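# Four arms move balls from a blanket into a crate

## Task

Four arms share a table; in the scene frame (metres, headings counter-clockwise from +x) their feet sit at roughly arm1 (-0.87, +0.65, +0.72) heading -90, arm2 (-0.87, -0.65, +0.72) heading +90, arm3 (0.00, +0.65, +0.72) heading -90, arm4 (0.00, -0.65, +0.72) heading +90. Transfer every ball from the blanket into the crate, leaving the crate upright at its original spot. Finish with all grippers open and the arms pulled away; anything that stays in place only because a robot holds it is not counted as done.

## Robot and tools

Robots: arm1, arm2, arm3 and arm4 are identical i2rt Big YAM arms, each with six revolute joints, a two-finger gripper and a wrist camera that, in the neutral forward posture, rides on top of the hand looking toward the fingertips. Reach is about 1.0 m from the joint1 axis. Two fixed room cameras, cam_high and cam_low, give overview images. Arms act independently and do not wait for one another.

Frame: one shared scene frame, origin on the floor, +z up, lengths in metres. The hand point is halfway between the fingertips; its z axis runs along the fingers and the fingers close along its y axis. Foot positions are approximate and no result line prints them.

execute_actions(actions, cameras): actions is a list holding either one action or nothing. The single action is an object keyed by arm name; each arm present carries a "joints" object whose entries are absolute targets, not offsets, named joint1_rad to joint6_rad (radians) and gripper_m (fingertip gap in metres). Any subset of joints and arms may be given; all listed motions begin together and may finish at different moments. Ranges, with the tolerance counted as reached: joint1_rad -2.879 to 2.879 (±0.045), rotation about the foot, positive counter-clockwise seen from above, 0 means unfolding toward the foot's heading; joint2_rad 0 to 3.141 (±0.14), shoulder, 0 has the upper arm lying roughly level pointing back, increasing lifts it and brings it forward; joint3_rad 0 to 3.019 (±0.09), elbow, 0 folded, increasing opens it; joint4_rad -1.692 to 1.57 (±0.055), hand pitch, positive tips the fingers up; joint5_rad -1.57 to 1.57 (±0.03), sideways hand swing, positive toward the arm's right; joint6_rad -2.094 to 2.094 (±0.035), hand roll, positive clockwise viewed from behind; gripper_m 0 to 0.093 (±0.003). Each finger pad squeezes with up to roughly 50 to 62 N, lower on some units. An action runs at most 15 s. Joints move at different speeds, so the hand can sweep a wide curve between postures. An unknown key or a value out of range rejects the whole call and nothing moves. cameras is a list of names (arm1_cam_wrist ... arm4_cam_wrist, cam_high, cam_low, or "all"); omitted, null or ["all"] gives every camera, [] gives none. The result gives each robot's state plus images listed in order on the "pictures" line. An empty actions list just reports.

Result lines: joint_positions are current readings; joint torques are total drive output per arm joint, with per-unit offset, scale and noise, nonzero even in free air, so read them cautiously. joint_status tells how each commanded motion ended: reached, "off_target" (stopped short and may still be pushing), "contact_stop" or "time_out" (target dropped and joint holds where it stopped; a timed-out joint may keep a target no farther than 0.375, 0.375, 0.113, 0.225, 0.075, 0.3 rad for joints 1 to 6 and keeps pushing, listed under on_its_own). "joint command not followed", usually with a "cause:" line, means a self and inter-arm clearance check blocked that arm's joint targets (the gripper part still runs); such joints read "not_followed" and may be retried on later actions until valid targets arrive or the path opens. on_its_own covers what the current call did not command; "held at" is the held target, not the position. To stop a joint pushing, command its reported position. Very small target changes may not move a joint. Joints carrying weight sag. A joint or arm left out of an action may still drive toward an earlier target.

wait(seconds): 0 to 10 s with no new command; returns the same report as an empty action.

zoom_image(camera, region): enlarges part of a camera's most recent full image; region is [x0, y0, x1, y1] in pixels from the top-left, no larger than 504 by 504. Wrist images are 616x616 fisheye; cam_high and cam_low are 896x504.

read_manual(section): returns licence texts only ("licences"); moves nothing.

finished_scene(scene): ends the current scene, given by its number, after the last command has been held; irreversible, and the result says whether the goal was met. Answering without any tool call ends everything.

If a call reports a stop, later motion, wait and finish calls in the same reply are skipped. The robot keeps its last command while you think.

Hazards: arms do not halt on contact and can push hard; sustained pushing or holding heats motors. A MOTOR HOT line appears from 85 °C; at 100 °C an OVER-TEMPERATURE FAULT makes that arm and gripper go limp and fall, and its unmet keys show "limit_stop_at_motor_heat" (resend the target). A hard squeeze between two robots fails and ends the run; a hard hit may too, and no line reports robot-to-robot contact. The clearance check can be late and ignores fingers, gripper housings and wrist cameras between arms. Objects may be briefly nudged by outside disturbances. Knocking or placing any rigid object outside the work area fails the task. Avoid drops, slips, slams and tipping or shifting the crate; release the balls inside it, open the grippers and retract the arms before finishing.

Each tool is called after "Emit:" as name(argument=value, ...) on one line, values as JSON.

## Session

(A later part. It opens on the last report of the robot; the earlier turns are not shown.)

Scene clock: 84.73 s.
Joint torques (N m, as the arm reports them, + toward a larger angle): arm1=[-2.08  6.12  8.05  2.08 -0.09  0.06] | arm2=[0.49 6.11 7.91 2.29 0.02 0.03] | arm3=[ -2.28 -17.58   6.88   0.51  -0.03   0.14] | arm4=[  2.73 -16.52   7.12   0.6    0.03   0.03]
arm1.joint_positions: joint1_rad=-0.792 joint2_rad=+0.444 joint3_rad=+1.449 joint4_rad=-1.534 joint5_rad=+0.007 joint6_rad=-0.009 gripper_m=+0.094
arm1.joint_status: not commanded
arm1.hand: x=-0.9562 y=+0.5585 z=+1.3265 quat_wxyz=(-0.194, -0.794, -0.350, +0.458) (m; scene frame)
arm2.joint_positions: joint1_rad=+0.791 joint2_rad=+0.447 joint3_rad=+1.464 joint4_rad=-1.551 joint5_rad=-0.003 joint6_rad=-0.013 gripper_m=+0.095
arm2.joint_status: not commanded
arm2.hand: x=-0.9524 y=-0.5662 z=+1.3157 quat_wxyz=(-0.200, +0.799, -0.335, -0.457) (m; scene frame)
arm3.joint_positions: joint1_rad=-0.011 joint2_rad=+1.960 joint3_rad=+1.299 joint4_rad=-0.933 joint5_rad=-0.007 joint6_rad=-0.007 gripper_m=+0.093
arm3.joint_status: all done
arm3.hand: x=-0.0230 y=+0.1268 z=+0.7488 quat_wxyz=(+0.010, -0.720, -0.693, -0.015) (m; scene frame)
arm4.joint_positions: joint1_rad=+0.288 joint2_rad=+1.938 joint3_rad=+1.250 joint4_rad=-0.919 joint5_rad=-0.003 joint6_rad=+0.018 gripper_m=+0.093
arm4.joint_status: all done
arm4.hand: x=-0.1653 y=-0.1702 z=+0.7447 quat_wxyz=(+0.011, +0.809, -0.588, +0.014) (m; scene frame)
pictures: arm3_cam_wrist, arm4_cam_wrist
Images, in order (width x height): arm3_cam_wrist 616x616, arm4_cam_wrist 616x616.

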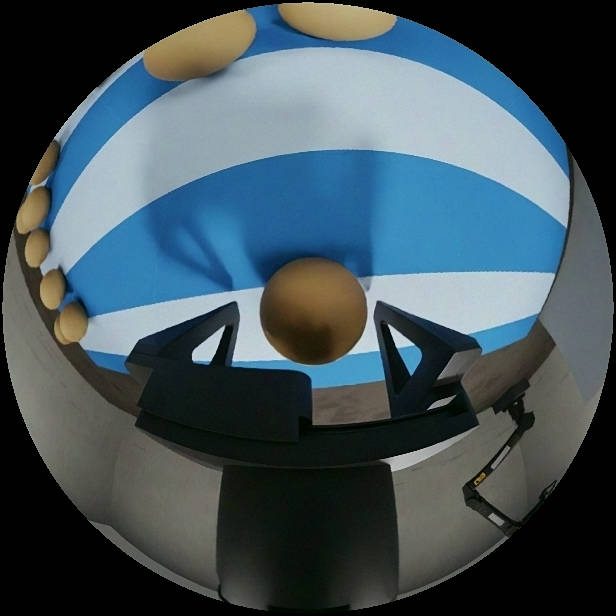

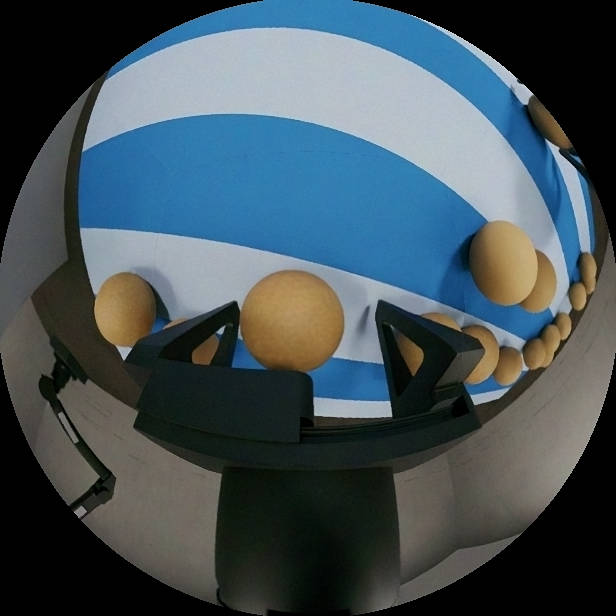

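Emit:
execute_actions(actions=[{"arm3":{"joints":{"gripper_m":0.045}},"arm4":{"joints":{"gripper_m":0.045}}}], cameras=[])

Emit:
execute_actions(actions=[{"arm3":{"joints":{"joint2_rad":1.4,"joint3_rad":1.8,"joint4_rad":-1.6}},"arm4":{"joints":{"joint2_rad":1.4,"joint3_rad":1.8,"joint4_rad":-1.6}}}], cameras=[])

Emit:
execute_actions(actions=[{"arm3":{"joints":{"joint1_rad":-0.82,"joint2_rad":2.25,"joint3_rad":2.54,"joint4_rad":-1.2}},"arm4":{"joints":{"joint1_rad":0.81,"joint2_rad":2.25,"joint3_rad":2.54,"joint4_rad":-1.2}}}], cameras=["cam_high"])

Emit:
execute_actions(actions=[{"arm3":{"joints":{"gripper_m":0.093}},"arm4":{"joints":{"gripper_m":0.093}}}], cameras=[])

Emit:
execute_actions(actions=[{"arm3":{"joints":{"joint2_rad":1.4,"joint3_rad":1.8,"joint4_rad":-1.5}},"arm4":{"joints":{"joint2_rad":1.4,"joint3_rad":1.8,"joint4_rad":-1.5}}}], cameras=[])

Emit:
execute_actions(actions=[{"arm3":{"joints":{"joint1_rad":0.57,"joint2_rad":1.925,"joint3_rad":1.618,"joint4_rad":-1.257}},"arm4":{"joints":{"joint1_rad":-0.332,"joint2_rad":1.7,"joint3_rad":1.257,"joint4_rad":-1.103}}}], cameras=["arm3_cam_wrist","arm4_cam_wrist","cam_high"])

Scene clock: 106.20 s.
Joint torques (N m, as the arm reports them, + toward a larger angle): arm1=[-1.89  5.87  7.89  2.16 -0.06  0.05] | arm2=[0.51 6.12 7.91 2.3  0.02 0.03] | arm3=[ -2.32 -17.51   6.91   0.51  -0.04   0.14] | arm4=[  2.62 -16.84   7.1    0.61   0.06   0.05]
arm1.joint_positions: joint1_rad=-0.792 joint2_rad=+0.444 joint3_rad=+1.449 joint4_rad=-1.534 joint5_rad=+0.007 joint6_rad=-0.009 gripper_m=+0.094
arm1.joint_status: not commanded
arm1.hand: x=-0.9562 y=+0.5585 z=+1.3265 quat_wxyz=(-0.194, -0.794, -0.350, +0.458) (m; scene frame)
arm2.joint_positions: joint1_rad=+0.791 joint2_rad=+0.447 joint3_rad=+1.464 joint4_rad=-1.551 joint5_rad=-0.003 joint6_rad=-0.013 gripper_m=+0.095
arm2.joint_status: not commanded
arm2.hand: x=-0.9524 y=-0.5662 z=+1.3157 quat_wxyz=(-0.200, +0.799, -0.335, -0.457) (m; scene frame)
arm3.joint_positions: joint1_rad=-0.011 joint2_rad=+1.960 joint3_rad=+1.299 joint4_rad=-0.933 joint5_rad=-0.007 joint6_rad=-0.007 gripper_m=+0.057
arm3.joint_status: gripper_m off_target (ended at +0.057, target +0.045)
arm3.hand: x=-0.0231 y=+0.1268 z=+0.7488 quat_wxyz=(+0.010, -0.720, -0.693, -0.015) (m; scene frame)
arm4.joint_positions: joint1_rad=+0.288 joint2_rad=+1.938 joint3_rad=+1.250 joint4_rad=-0.919 joint5_rad=-0.003 joint6_rad=+0.018 gripper_m=+0.057
arm4.joint_status: gripper_m off_target (ended at +0.057, target +0.045)
arm4.hand: x=-0.1654 y=-0.1702 z=+0.7447 quat_wxyz=(+0.011, +0.809, -0.588, +0.014) (m; scene frame)
pictures: none
No camera images: the call's "cameras" was empty. Leave "cameras" out to get every camera's image.

Scene clock: 108.07 s.
Joint torques (N m, as the arm reports them, + toward a larger angle): arm1=[-1.99  6.55  8.05  1.94 -0.02  0.05] | arm2=[0.48 6.08 7.91 2.3  0.02 0.03] | arm3=[ -2.3  -10.79   8.44   0.61  -0.04   0.13] | arm4=[  2.9  -11.28   8.98   0.35   0.07   0.04]
arm1.joint_positions: joint1_rad=-0.792 joint2_rad=+0.444 joint3_rad=+1.449 joint4_rad=-1.534 joint5_rad=+0.007 joint6_rad=-0.009 gripper_m=+0.094
arm1.joint_status: not commanded
arm1.hand: x=-0.9562 y=+0.5585 z=+1.3265 quat_wxyz=(-0.194, -0.794, -0.350, +0.458) (m; scene frame)
arm2.joint_positions: joint1_rad=+0.791 joint2_rad=+0.447 joint3_rad=+1.464 joint4_rad=-1.551 joint5_rad=-0.003 joint6_rad=-0.013 gripper_m=+0.095
arm2.joint_status: not commanded
arm2.hand: x=-0.9524 y=-0.5662 z=+1.3157 quat_wxyz=(-0.200, +0.799, -0.335, -0.457) (m; scene frame)
arm3.joint_positions: joint1_rad=-0.011 joint2_rad=+1.414 joint3_rad=+1.802 joint4_rad=-1.595 joint5_rad=-0.007 joint6_rad=-0.007 gripper_m=+0.057
arm3.joint_status: all done
arm3.hand: x=-0.0207 y=+0.1748 z=+1.2047 quat_wxyz=(-0.123, -0.709, -0.683, +0.125) (m; scene frame)
arm4.joint_positions: joint1_rad=+0.288 joint2_rad=+1.419 joint3_rad=+1.781 joint4_rad=-1.589 joint5_rad=-0.003 joint6_rad=+0.018 gripper_m=+0.057
arm4.joint_status: all done
arm4.hand: x=-0.1539 y=-0.2045 z=+1.1922 quat_wxyz=(-0.097, +0.797, -0.579, -0.142) (m; scene frame)
pictures: none
No camera images: the call's "cameras" was empty. Leave "cameras" out to get every camera's image.

Scene clock: 109.97 s.
Joint torques (N m, as the arm reports them, + toward a larger angle): arm1=[-2.07  5.85  7.98  1.97 -0.07  0.08] | arm2=[0.49 6.09 7.9  2.29 0.02 0.03] | arm3=[ -2.01 -24.48  14.49   1.39  -0.14   0.13] | arm4=[  2.09 -23.87  12.07   1.54   0.09   0.04]
arm1.joint_positions: joint1_rad=-0.792 joint2_rad=+0.444 joint3_rad=+1.449 joint4_rad=-1.534 joint5_rad=+0.007 joint6_rad=-0.009 gripper_m=+0.094
arm1.joint_status: not commanded
arm1.hand: x=-0.9562 y=+0.5585 z=+1.3265 quat_wxyz=(-0.194, -0.794, -0.350, +0.458) (m; scene frame)
arm2.joint_positions: joint1_rad=+0.791 joint2_rad=+0.447 joint3_rad=+1.464 joint4_rad=-1.551 joint5_rad=-0.003 joint6_rad=-0.013 gripper_m=+0.095
arm2.joint_status: not commanded
arm2.hand: x=-0.9524 y=-0.5662 z=+1.3157 quat_wxyz=(-0.200, +0.799, -0.335, -0.457) (m; scene frame)
arm3.joint_positions: joint1_rad=-0.813 joint2_rad=+2.265 joint3_rad=+2.475 joint4_rad=-1.206 joint5_rad=-0.004 joint6_rad=-0.007 gripper_m=+0.057
arm3.joint_status: all done
arm3.hand: x=-0.6167 y=+0.1013 z=+1.0255 quat_wxyz=(-0.096, -0.896, -0.345, +0.263) (m; scene frame)
arm4.joint_positions: joint1_rad=+0.808 joint2_rad=+2.273 joint3_rad=+2.485 joint4_rad=-1.216 joint5_rad=-0.004 joint6_rad=+0.018 gripper_m=+0.057
arm4.joint_status: all done
arm4.hand: x=-0.6201 y=-0.1078 z=+1.0219 quat_wxyz=(-0.095, +0.896, -0.345, -0.264) (m; scene frame)
pictures: cam_high
Images, in order (width x height): cam_high 896x504.

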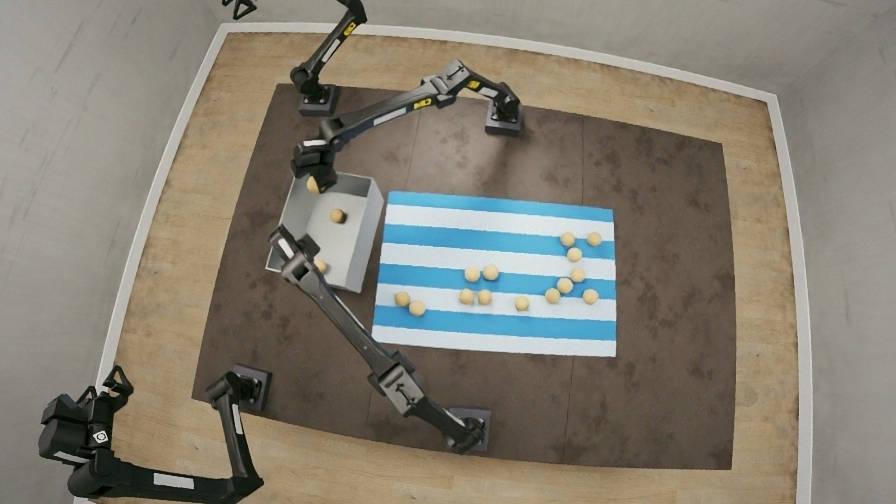

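Scene clock: 110.57 s.
Joint torques (N m, as the arm reports them, + toward a larger angle): arm1=[-2.01  5.76  7.81  2.1  -0.08  0.02] | arm2=[0.49 6.11 7.91 2.3  0.02 0.03] | arm3=[ -2.39 -24.35  14.53   1.4   -0.14   0.14] | arm4=[  2.46 -23.99  11.91   1.64   0.11   0.03]
arm1.joint_positions: joint1_rad=-0.792 joint2_rad=+0.444 joint3_rad=+1.449 joint4_rad=-1.534 joint5_rad=+0.007 joint6_rad=-0.009 gripper_m=+0.094
arm1.joint_status: not commanded
arm1.hand: x=-0.9562 y=+0.5585 z=+1.3265 quat_wxyz=(-0.194, -0.794, -0.350, +0.458) (m; scene frame)
arm2.joint_positions: joint1_rad=+0.791 joint2_rad=+0.447 joint3_rad=+1.464 joint4_rad=-1.551 joint5_rad=-0.003 joint6_rad=-0.013 gripper_m=+0.095
arm2.joint_status: not commanded
arm2.hand: x=-0.9524 y=-0.5662 z=+1.3157 quat_wxyz=(-0.200, +0.799, -0.335, -0.457) (m; scene frame)
arm3.joint_positions: joint1_rad=-0.813 joint2_rad=+2.265 joint3_rad=+2.475 joint4_rad=-1.206 joint5_rad=-0.004 joint6_rad=-0.007 gripper_m=+0.093
arm3.joint_status: all done
arm3.hand: x=-0.6167 y=+0.1013 z=+1.0255 quat_wxyz=(-0.096, -0.896, -0.345, +0.263) (m; scene frame)
arm4.joint_positions: joint1_rad=+0.808 joint2_rad=+2.273 joint3_rad=+2.485 joint4_rad=-1.216 joint5_rad=-0.004 joint6_rad=+0.018 gripper_m=+0.093
arm4.joint_status: all done
arm4.hand: x=-0.6201 y=-0.1078 z=+1.0219 quat_wxyz=(-0.095, +0.896, -0.345, -0.264) (m; scene frame)
pictures: none
No camera images: the call's "cameras" was empty. Leave "cameras" out to get every camera's image.

Scene clock: 112.40 s.
Joint torques (N m, as the arm reports them, + toward a larger angle): arm1=[-2.3   5.52  8.04  2.1  -0.06  0.04] | arm2=[0.5  6.08 7.91 2.29 0.02 0.03] | arm3=[-2.33 -9.65  8.2   0.88 -0.14  0.14] | arm4=[ 2.01 -9.44  8.59  0.54  0.07  0.06]
arm1.joint_positions: joint1_rad=-0.792 joint2_rad=+0.444 joint3_rad=+1.449 joint4_rad=-1.534 joint5_rad=+0.007 joint6_rad=-0.009 gripper_m=+0.094
arm1.joint_status: not commanded
arm1.hand: x=-0.9562 y=+0.5585 z=+1.3265 quat_wxyz=(-0.194, -0.794, -0.350, +0.458) (m; scene frame)
arm2.joint_positions: joint1_rad=+0.791 joint2_rad=+0.447 joint3_rad=+1.464 joint4_rad=-1.551 joint5_rad=-0.003 joint6_rad=-0.013 gripper_m=+0.095
arm2.joint_status: not commanded
arm2.hand: x=-0.9524 y=-0.5662 z=+1.3157 quat_wxyz=(-0.200, +0.799, -0.335, -0.457) (m; scene frame)
arm3.joint_positions: joint1_rad=-0.813 joint2_rad=+1.403 joint3_rad=+1.806 joint4_rad=-1.496 joint5_rad=-0.004 joint6_rad=-0.007 gripper_m=+0.093
arm3.joint_status: all done
arm3.hand: x=-0.3668 y=+0.3202 z=+1.2234 quat_wxyz=(-0.080, -0.908, -0.349, +0.219) (m; scene frame)
arm4.joint_positions: joint1_rad=+0.808 joint2_rad=+1.406 joint3_rad=+1.790 joint4_rad=-1.490 joint5_rad=-0.004 joint6_rad=+0.018 gripper_m=+0.093
arm4.joint_status: all done
arm4.hand: x=-0.3698 y=-0.3272 z=+1.2117 quat_wxyz=(-0.078, +0.908, -0.350, -0.217) (m; scene frame)
pictures: none
No camera images: the call's "cameras" was empty. Leave "cameras" out to get every camera's image.

Scene clock: 114.07 s.
Joint torques (N m, as the arm reports them, + toward a larger angle): arm1=[-1.56  6.16  8.03  2.14 -0.03  0.07] | arm2=[0.48 6.07 7.9  2.29 0.02 0.03] | arm3=[ -1.93 -18.28   8.42   0.08  -0.01   0.13] | arm4=[  2.37 -13.09   8.15   0.57   0.07   0.06]
arm1.joint_positions: joint1_rad=-0.792 joint2_rad=+0.444 joint3_rad=+1.449 joint4_rad=-1.534 joint5_rad=+0.007 joint6_rad=-0.009 gripper_m=+0.094
arm1.joint_status: not commanded
arm1.hand: x=-0.9562 y=+0.5585 z=+1.3265 quat_wxyz=(-0.194, -0.794, -0.350, +0.458) (m; scene frame)
arm2.joint_positions: joint1_rad=+0.791 joint2_rad=+0.447 joint3_rad=+1.464 joint4_rad=-1.551 joint5_rad=-0.003 joint6_rad=-0.013 gripper_m=+0.095
arm2.joint_status: not commanded
arm2.hand: x=-0.9524 y=-0.5662 z=+1.3157 quat_wxyz=(-0.200, +0.799, -0.335, -0.457) (m; scene frame)
arm3.joint_positions: joint1_rad=+0.576 joint2_rad=+1.934 joint3_rad=+1.613 joint4_rad=-1.254 joint5_rad=-0.007 joint6_rad=-0.007 gripper_m=+0.093
arm3.joint_status: all done
arm3.hand: x=+0.3004 y=+0.1513 z=+0.8686 quat_wxyz=(+0.003, -0.489, -0.872, -0.009) (m; scene frame)
arm4.joint_positions: joint1_rad=-0.333 joint2_rad=+1.702 joint3_rad=+1.242 joint4_rad=-1.114 joint5_rad=-0.004 joint6_rad=+0.018 gripper_m=+0.093
arm4.joint_status: all done
arm4.hand: x=+0.1368 y=-0.1897 z=+0.8549 quat_wxyz=(+0.002, +0.591, -0.807, -0.001) (m; scene frame)
pictures: arm3_cam_wrist, arm4_cam_wrist, cam_high
Images, in order (width x height): arm3_cam_wrist 616x616, arm4_cam_wrist 616x616, cam_high 896x504.

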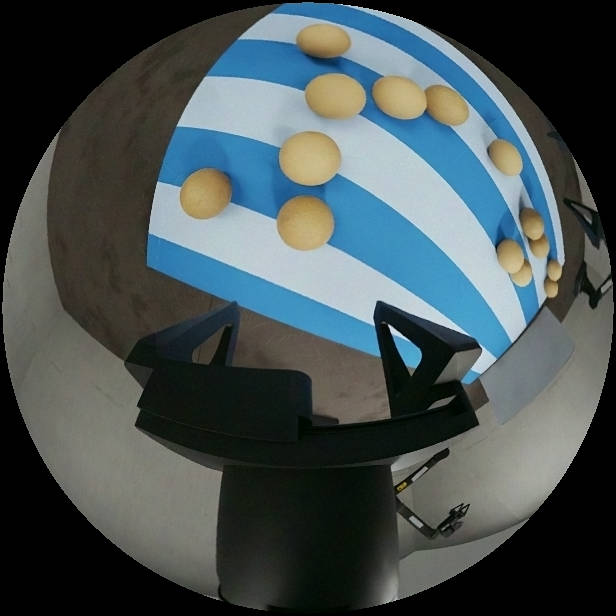

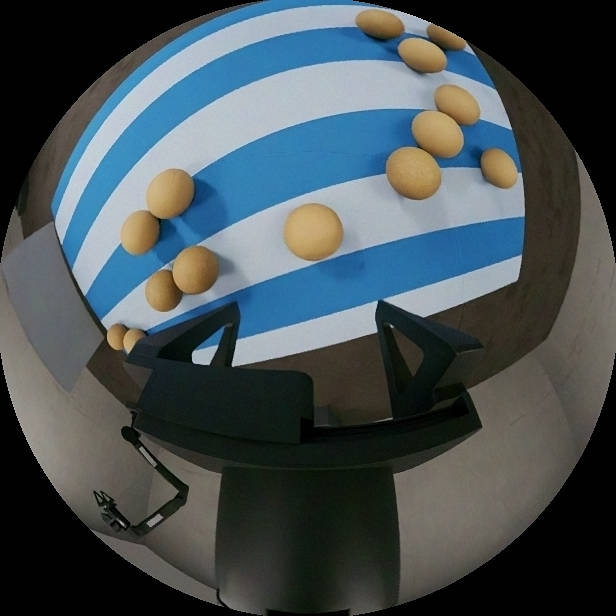

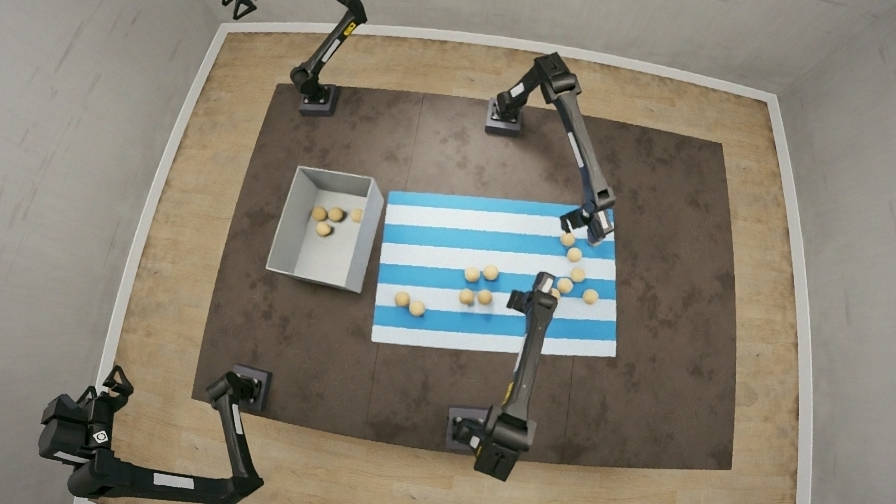

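Emit:
execute_actions(actions=[{"arm3":{"joints":{"joint2_rad":2.125,"joint4_rad":-1.05}},"arm4":{"joints":{"joint2_rad":1.908,"joint3_rad":1.265,"joint4_rad":-0.9}}}], cameras=["arm3_cam_wrist","arm4_cam_wrist"])

Emit:
execute_actions(actions=[{"arm3":{"joints":{"gripper_m":0.045}},"arm4":{"joints":{"gripper_m":0.045}}}], cameras=[])

Emit:
execute_actions(actions=[{"arm3":{"joints":{"joint2_rad":1.9,"joint4_rad":-1.27}},"arm4":{"joints":{"joint2_rad":1.68,"joint4_rad":-1.12}}}], cameras=[])

Emit:
execute_actions(actions=[{"arm3":{"joints":{"joint1_rad":-0.6,"joint2_rad":1.4,"joint3_rad":1.8,"joint4_rad":-1.6}},"arm4":{"joints":{"joint1_rad":0.81,"joint2_rad":1.4,"joint3_rad":1.8,"joint4_rad":-1.6}}}], cameras=[])

Emit:
execute_actions(actions=[{"arm3":{"joints":{"joint1_rad":-0.82,"joint2_rad":2.25,"joint3_rad":2.54,"joint4_rad":-1.2}},"arm4":{"joints":{"joint1_rad":0.81,"joint2_rad":2.25,"joint3_rad":2.54,"joint4_rad":-1.2}}}], cameras=[])

Emit:
execute_actions(actions=[{"arm3":{"joints":{"gripper_m":0.093}},"arm4":{"joints":{"gripper_m":0.093}}}], cameras=[])

Emit:
execute_actions(actions=[{"arm3":{"joints":{"joint2_rad":1.4,"joint3_rad":1.8,"joint4_rad":-1.5}},"arm4":{"joints":{"joint2_rad":1.4,"joint3_rad":1.8,"joint4_rad":-1.5}}}], cameras=[])

Emit:
execute_actions(actions=[{"arm3":{"joints":{"joint1_rad":0.565,"joint2_rad":2.13,"joint3_rad":1.97,"joint4_rad":-1.38}},"arm4":{"joints":{"joint1_rad":0.5,"joint2_rad":1.62,"joint3_rad":1.15,"joint4_rad":-1.07,"joint6_rad":-0.6}}}], cameras=["arm3_cam_wrist","arm4_cam_wrist","cam_high"])

Scene clock: 136.87 s.
Joint torques (N m, as the arm reports them, + toward a larger angle): arm1=[-1.65  6.15  7.85  2.07 -0.08  0.06] | arm2=[0.49 6.09 7.91 2.29 0.02 0.03] | arm3=[ -1.89 -20.45   7.71   0.53  -0.07   0.13] | arm4=[  2.59 -16.38   7.65   0.62   0.07   0.04]
arm1.joint_positions: joint1_rad=-0.792 joint2_rad=+0.444 joint3_rad=+1.449 joint4_rad=-1.534 joint5_rad=+0.007 joint6_rad=-0.009 gripper_m=+0.094
arm1.joint_status: not commanded
arm1.hand: x=-0.9562 y=+0.5585 z=+1.3265 quat_wxyz=(-0.194, -0.794, -0.350, +0.458) (m; scene frame)
arm2.joint_positions: joint1_rad=+0.791 joint2_rad=+0.447 joint3_rad=+1.464 joint4_rad=-1.551 joint5_rad=-0.003 joint6_rad=-0.013 gripper_m=+0.095
arm2.joint_status: not commanded
arm2.hand: x=-0.9524 y=-0.5662 z=+1.3157 quat_wxyz=(-0.200, +0.799, -0.335, -0.457) (m; scene frame)
arm3.joint_positions: joint1_rad=+0.576 joint2_rad=+2.142 joint3_rad=+1.613 joint4_rad=-1.059 joint5_rad=-0.006 joint6_rad=-0.007 gripper_m=+0.093
arm3.joint_status: all done
arm3.hand: x=+0.3147 y=+0.1285 z=+0.7479 quat_wxyz=(+0.009, -0.489, -0.872, -0.012) (m; scene frame)
arm4.joint_positions: joint1_rad=-0.333 joint2_rad=+1.931 joint3_rad=+1.242 joint4_rad=-0.915 joint5_rad=-0.004 joint6_rad=+0.018 gripper_m=+0.093
arm4.joint_status: all done
arm4.hand: x=+0.1441 y=-0.1653 z=+0.7456 quat_wxyz=(+0.014, +0.590, -0.807, +0.008) (m; scene frame)
pictures: arm3_cam_wrist, arm4_cam_wrist
Images, in order (width x height): arm3_cam_wrist 616x616, arm4_cam_wrist 616x616.

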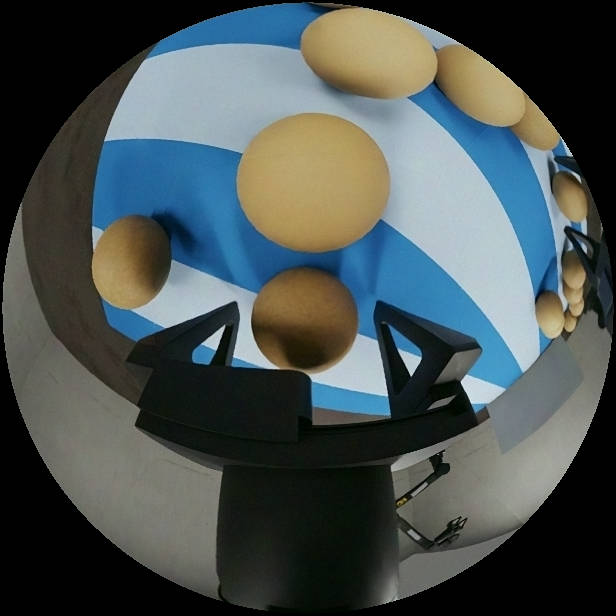

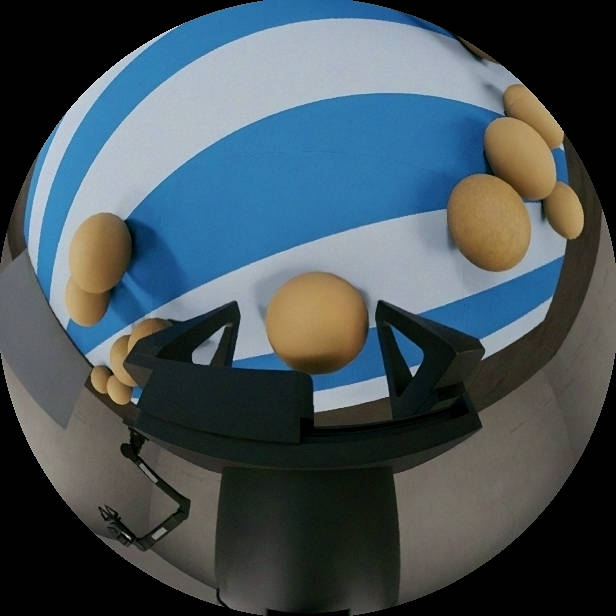

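Scene clock: 137.47 s.
Joint torques (N m, as the arm reports them, + toward a larger angle): arm1=[-2.03  6.43  7.95  1.94 -0.08  0.08] | arm2=[0.47 6.08 7.91 2.29 0.02 0.03] | arm3=[ -1.75 -20.66   7.72   0.53  -0.07   0.14] | arm4=[  2.34 -16.77   7.61   0.69   0.06   0.06]
arm1.joint_positions: joint1_rad=-0.792 joint2_rad=+0.444 joint3_rad=+1.449 joint4_rad=-1.534 joint5_rad=+0.007 joint6_rad=-0.009 gripper_m=+0.094
arm1.joint_status: not commanded
arm1.hand: x=-0.9562 y=+0.5585 z=+1.3265 quat_wxyz=(-0.194, -0.794, -0.350, +0.458) (m; scene frame)
arm2.joint_positions: joint1_rad=+0.791 joint2_rad=+0.447 joint3_rad=+1.464 joint4_rad=-1.551 joint5_rad=-0.003 joint6_rad=-0.013 gripper_m=+0.095
arm2.joint_status: not commanded
arm2.hand: x=-0.9524 y=-0.5662 z=+1.3157 quat_wxyz=(-0.200, +0.799, -0.335, -0.457) (m; scene frame)
arm3.joint_positions: joint1_rad=+0.576 joint2_rad=+2.142 joint3_rad=+1.613 joint4_rad=-1.059 joint5_rad=-0.006 joint6_rad=-0.007 gripper_m=+0.057
arm3.joint_status: gripper_m off_target (ended at +0.057, target +0.045)
arm3.hand: x=+0.3147 y=+0.1285 z=+0.7479 quat_wxyz=(+0.009, -0.489, -0.872, -0.012) (m; scene frame)
arm4.joint_positions: joint1_rad=-0.333 joint2_rad=+1.931 joint3_rad=+1.242 joint4_rad=-0.915 joint5_rad=-0.003 joint6_rad=+0.018 gripper_m=+0.058
arm4.joint_status: gripper_m off_target (ended at +0.058, target +0.045)
arm4.hand: x=+0.1442 y=-0.1653 z=+0.7456 quat_wxyz=(+0.014, +0.590, -0.807, +0.008) (m; scene frame)
pictures: none
No camera images: the call's "cameras" was empty. Leave "cameras" out to get every camera's image.

Scene clock: 138.77 s.
Joint torques (N m, as the arm reports them, + toward a larger angle): arm1=[-2.27  6.12  7.97  2.11 -0.08  0.05] | arm2=[0.48 6.1  7.9  2.3  0.02 0.03] | arm3=[ -2.01 -16.77   8.69  -0.03  -0.07   0.13] | arm4=[  2.16 -11.93   8.78  -0.14   0.07   0.05]
arm1.joint_positions: joint1_rad=-0.792 joint2_rad=+0.444 joint3_rad=+1.449 joint4_rad=-1.534 joint5_rad=+0.007 joint6_rad=-0.009 gripper_m=+0.094
arm1.joint_status: not commanded
arm1.hand: x=-0.9562 y=+0.5585 z=+1.3265 quat_wxyz=(-0.194, -0.794, -0.350, +0.458) (m; scene frame)
arm2.joint_positions: joint1_rad=+0.791 joint2_rad=+0.447 joint3_rad=+1.464 joint4_rad=-1.551 joint5_rad=-0.003 joint6_rad=-0.013 gripper_m=+0.095
arm2.joint_status: not commanded
arm2.hand: x=-0.9524 y=-0.5662 z=+1.3157 quat_wxyz=(-0.200, +0.799, -0.335, -0.457) (m; scene frame)
arm3.joint_positions: joint1_rad=+0.576 joint2_rad=+1.899 joint3_rad=+1.613 joint4_rad=-1.263 joint5_rad=-0.006 joint6_rad=-0.007 gripper_m=+0.057
arm3.joint_status: all done
arm3.hand: x=+0.2995 y=+0.1520 z=+0.8882 quat_wxyz=(-0.008, -0.489, -0.872, -0.002) (m; scene frame)
arm4.joint_positions: joint1_rad=-0.333 joint2_rad=+1.673 joint3_rad=+1.242 joint4_rad=-1.108 joint5_rad=-0.003 joint6_rad=+0.018 gripper_m=+0.058
arm4.joint_status: all done
arm4.hand: x=+0.1377 y=-0.1871 z=+0.8681 quat_wxyz=(-0.012, +0.590, -0.807, -0.011) (m; scene frame)
pictures: none
No camera images: the call's "cameras" was empty. Leave "cameras" out to get every camera's image.

Scene clock: 140.40 s.
Joint torques (N m, as the arm reports them, + toward a larger angle): arm1=[-2.1   6.15  7.88  2.21 -0.04  0.04] | arm2=[0.48 6.1  7.91 2.29 0.02 0.03] | arm3=[ -1.61 -10.49  10.37   0.58  -0.16   0.13] | arm4=[ 1.86 -9.68  9.27  0.29  0.1   0.04]
arm1.joint_positions: joint1_rad=-0.792 joint2_rad=+0.444 joint3_rad=+1.449 joint4_rad=-1.534 joint5_rad=+0.007 joint6_rad=-0.009 gripper_m=+0.094
arm1.joint_status: not commanded
arm1.hand: x=-0.9562 y=+0.5585 z=+1.3265 quat_wxyz=(-0.194, -0.794, -0.350, +0.458) (m; scene frame)
arm2.joint_positions: joint1_rad=+0.791 joint2_rad=+0.447 joint3_rad=+1.464 joint4_rad=-1.551 joint5_rad=-0.003 joint6_rad=-0.013 gripper_m=+0.095
arm2.joint_status: not commanded
arm2.hand: x=-0.9524 y=-0.5662 z=+1.3157 quat_wxyz=(-0.200, +0.799, -0.335, -0.457) (m; scene frame)
arm3.joint_positions: joint1_rad=-0.602 joint2_rad=+1.411 joint3_rad=+1.779 joint4_rad=-1.594 joint5_rad=-0.003 joint6_rad=-0.007 gripper_m=+0.057
arm3.joint_status: all done
arm3.hand: x=-0.2778 y=+0.2687 z=+1.1969 quat_wxyz=(-0.073, -0.878, -0.448, +0.150) (m; scene frame)
arm4.joint_positions: joint1_rad=+0.813 joint2_rad=+1.406 joint3_rad=+1.777 joint4_rad=-1.587 joint5_rad=-0.004 joint6_rad=+0.018 gripper_m=+0.058
arm4.joint_status: all done
arm4.hand: x=-0.3539 y=-0.3440 z=+1.1965 quat_wxyz=(-0.059, +0.919, -0.352, -0.167) (m; scene frame)
pictures: none
No camera images: the call's "cameras" was empty. Leave "cameras" out to get every camera's image.

Scene clock: 142.30 s.
Joint torques (N m, as the arm reports them, + toward a larger angle): arm1=[-1.8   5.87  8.05  2.08 -0.07  0.08] | arm2=[0.47 6.09 7.91 2.29 0.02 0.03] | arm3=[ -1.2  -24.65  14.62   1.6   -0.08   0.14] | arm4=[  2.18 -23.92  11.92   1.69   0.14   0.06]
arm1.joint_positions: joint1_rad=-0.792 joint2_rad=+0.444 joint3_rad=+1.449 joint4_rad=-1.534 joint5_rad=+0.007 joint6_rad=-0.009 gripper_m=+0.094
arm1.joint_status: not commanded
arm1.hand: x=-0.9562 y=+0.5585 z=+1.3265 quat_wxyz=(-0.194, -0.794, -0.350, +0.458) (m; scene frame)
arm2.joint_positions: joint1_rad=+0.791 joint2_rad=+0.447 joint3_rad=+1.464 joint4_rad=-1.551 joint5_rad=-0.003 joint6_rad=-0.013 gripper_m=+0.095
arm2.joint_status: not commanded
arm2.hand: x=-0.9524 y=-0.5662 z=+1.3157 quat_wxyz=(-0.200, +0.799, -0.335, -0.457) (m; scene frame)
arm3.joint_positions: joint1_rad=-0.832 joint2_rad=+2.267 joint3_rad=+2.474 joint4_rad=-1.210 joint5_rad=-0.006 joint6_rad=-0.007 gripper_m=+0.057
arm3.joint_status: all done
arm3.hand: x=-0.6265 y=+0.1137 z=+1.0227 quat_wxyz=(-0.093, -0.900, -0.337, +0.260) (m; scene frame)
arm4.joint_positions: joint1_rad=+0.813 joint2_rad=+2.273 joint3_rad=+2.486 joint4_rad=-1.216 joint5_rad=-0.004 joint6_rad=+0.018 gripper_m=+0.058
arm4.joint_status: all done
arm4.hand: x=-0.6225 y=-0.1108 z=+1.0223 quat_wxyz=(-0.094, +0.896, -0.343, -0.264) (m; scene frame)
pictures: none
No camera images: the call's "cameras" was empty. Leave "cameras" out to get every camera's image.

Scene clock: 142.90 s.
Joint torques (N m, as the arm reports them, + toward a larger angle): arm1=[-1.94  6.4   7.93  2.04 -0.05  0.05] | arm2=[0.49 6.07 7.91 2.29 0.02 0.03] | arm3=[ -1.08 -24.68  14.67   1.57  -0.07   0.13] | arm4=[  2.02 -24.    12.     1.66   0.13   0.04]
arm1.joint_positions: joint1_rad=-0.792 joint2_rad=+0.444 joint3_rad=+1.449 joint4_rad=-1.534 joint5_rad=+0.007 joint6_rad=-0.009 gripper_m=+0.094
arm1.joint_status: not commanded
arm1.hand: x=-0.9562 y=+0.5585 z=+1.3265 quat_wxyz=(-0.194, -0.794, -0.350, +0.458) (m; scene frame)
arm2.joint_positions: joint1_rad=+0.791 joint2_rad=+0.447 joint3_rad=+1.464 joint4_rad=-1.551 joint5_rad=-0.003 joint6_rad=-0.013 gripper_m=+0.095
arm2.joint_status: not commanded
arm2.hand: x=-0.9524 y=-0.5662 z=+1.3157 quat_wxyz=(-0.200, +0.799, -0.335, -0.457) (m; scene frame)
arm3.joint_positions: joint1_rad=-0.832 joint2_rad=+2.267 joint3_rad=+2.474 joint4_rad=-1.210 joint5_rad=-0.006 joint6_rad=-0.007 gripper_m=+0.093
arm3.joint_status: all done
arm3.hand: x=-0.6265 y=+0.1137 z=+1.0227 quat_wxyz=(-0.093, -0.900, -0.337, +0.260) (m; scene frame)
arm4.joint_positions: joint1_rad=+0.813 joint2_rad=+2.273 joint3_rad=+2.486 joint4_rad=-1.216 joint5_rad=-0.004 joint6_rad=+0.018 gripper_m=+0.093
arm4.joint_status: all done
arm4.hand: x=-0.6225 y=-0.1108 z=+1.0223 quat_wxyz=(-0.094, +0.896, -0.343, -0.264) (m; scene frame)
pictures: none
No camera images: the call's "cameras" was empty. Leave "cameras" out to get every camera's image.

Scene clock: 144.73 s.
Joint torques (N m, as the arm reports them, + toward a larger angle): arm1=[-2.19  5.78  7.97  2.07 -0.06  0.05] | arm2=[0.5  6.09 7.91 2.29 0.02 0.03] | arm3=[-0.97 -9.67  8.2   0.88 -0.08  0.14] | arm4=[ 2.08 -9.65  8.65  0.54  0.1   0.06]
arm1.joint_positions: joint1_rad=-0.792 joint2_rad=+0.444 joint3_rad=+1.449 joint4_rad=-1.534 joint5_rad=+0.007 joint6_rad=-0.009 gripper_m=+0.094
arm1.joint_status: not commanded
arm1.hand: x=-0.9562 y=+0.5585 z=+1.3265 quat_wxyz=(-0.194, -0.794, -0.350, +0.458) (m; scene frame)
arm2.joint_positions: joint1_rad=+0.791 joint2_rad=+0.447 joint3_rad=+1.464 joint4_rad=-1.551 joint5_rad=-0.003 joint6_rad=-0.013 gripper_m=+0.095
arm2.joint_status: not commanded
arm2.hand: x=-0.9524 y=-0.5662 z=+1.3157 quat_wxyz=(-0.200, +0.799, -0.335, -0.457) (m; scene frame)
arm3.joint_positions: joint1_rad=-0.832 joint2_rad=+1.402 joint3_rad=+1.807 joint4_rad=-1.496 joint5_rad=-0.006 joint6_rad=-0.007 gripper_m=+0.093
arm3.joint_status: all done
arm3.hand: x=-0.3728 y=+0.3272 z=+1.2238 quat_wxyz=(-0.078, -0.911, -0.341, +0.220) (m; scene frame)
arm4.joint_positions: joint1_rad=+0.813 joint2_rad=+1.406 joint3_rad=+1.790 joint4_rad=-1.490 joint5_rad=-0.004 joint6_rad=+0.018 gripper_m=+0.093
arm4.joint_status: all done
arm4.hand: x=-0.3712 y=-0.3290 z=+1.2118 quat_wxyz=(-0.077, +0.909, -0.348, -0.218) (m; scene frame)
pictures: none
No camera images: the call's "cameras" was empty. Leave "cameras" out to get every camera's image.

Scene clock: 146.70 s.
Joint torques (N m, as the arm reports them, + toward a larger angle): arm1=[-2.08  6.29  7.94  2.02 -0.03  0.07] | arm2=[0.49 6.09 7.92 2.29 0.02 0.03] | arm3=[ -1.72 -20.66  10.01   0.02   0.01   0.14] | arm4=[  2.88 -12.67   7.41   0.68   0.03  -0.1 ]
arm1.joint_positions: joint1_rad=-0.792 joint2_rad=+0.444 joint3_rad=+1.449 joint4_rad=-1.534 joint5_rad=+0.007 joint6_rad=-0.009 gripper_m=+0.094
arm1.joint_status: not commanded
arm1.hand: x=-0.9562 y=+0.5585 z=+1.3265 quat_wxyz=(-0.194, -0.794, -0.350, +0.458) (m; scene frame)
arm2.joint_positions: joint1_rad=+0.791 joint2_rad=+0.447 joint3_rad=+1.464 joint4_rad=-1.551 joint5_rad=-0.003 joint6_rad=-0.013 gripper_m=+0.095
arm2.joint_status: not commanded
arm2.hand: x=-0.9524 y=-0.5662 z=+1.3157 quat_wxyz=(-0.200, +0.799, -0.335, -0.457) (m; scene frame)
arm3.joint_positions: joint1_rad=+0.565 joint2_rad=+2.131 joint3_rad=+1.951 joint4_rad=-1.375 joint5_rad=-0.008 joint6_rad=-0.007 gripper_m=+0.093
arm3.joint_status: all done
arm3.hand: x=+0.3354 y=+0.0801 z=+0.8747 quat_wxyz=(-0.006, -0.493, -0.870, -0.004) (m; scene frame)
arm4.joint_positions: joint1_rad=+0.493 joint2_rad=+1.634 joint3_rad=+1.143 joint4_rad=-1.085 joint5_rad=-0.004 joint6_rad=-0.584 gripper_m=+0.093
arm4.joint_status: all done
arm4.hand: x=-0.2296 y=-0.2643 z=+0.8511 quat_wxyz=(+0.003, +0.975, -0.223, +0.001) (m; scene frame)
pictures: arm3_cam_wrist, arm4_cam_wrist, cam_high
Images, in order (width x height): arm3_cam_wrist 616x616, arm4_cam_wrist 616x616, cam_high 896x504.

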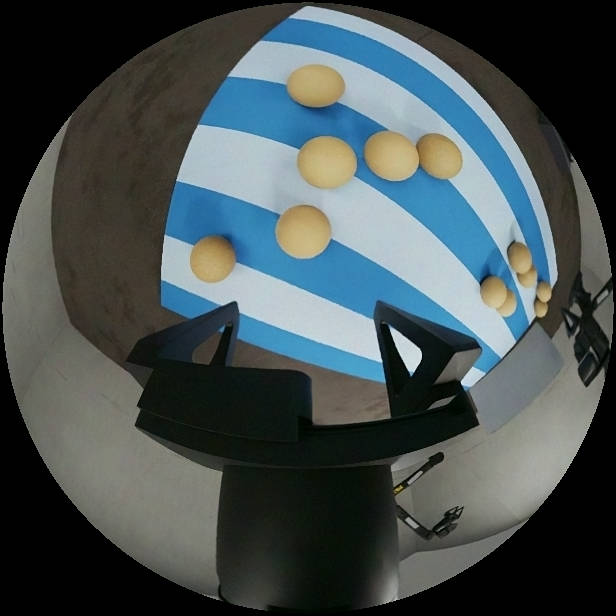

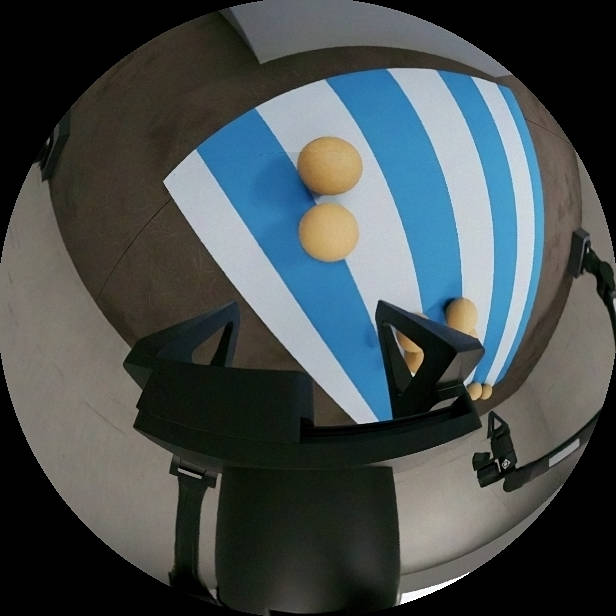

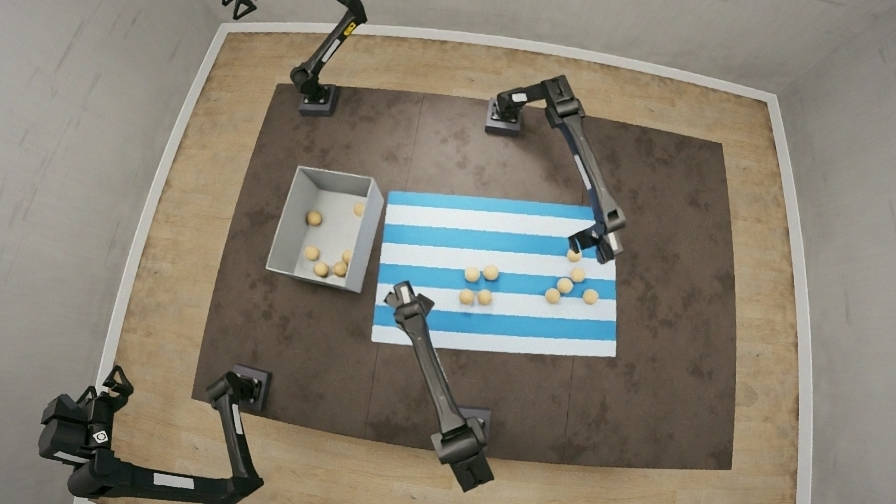

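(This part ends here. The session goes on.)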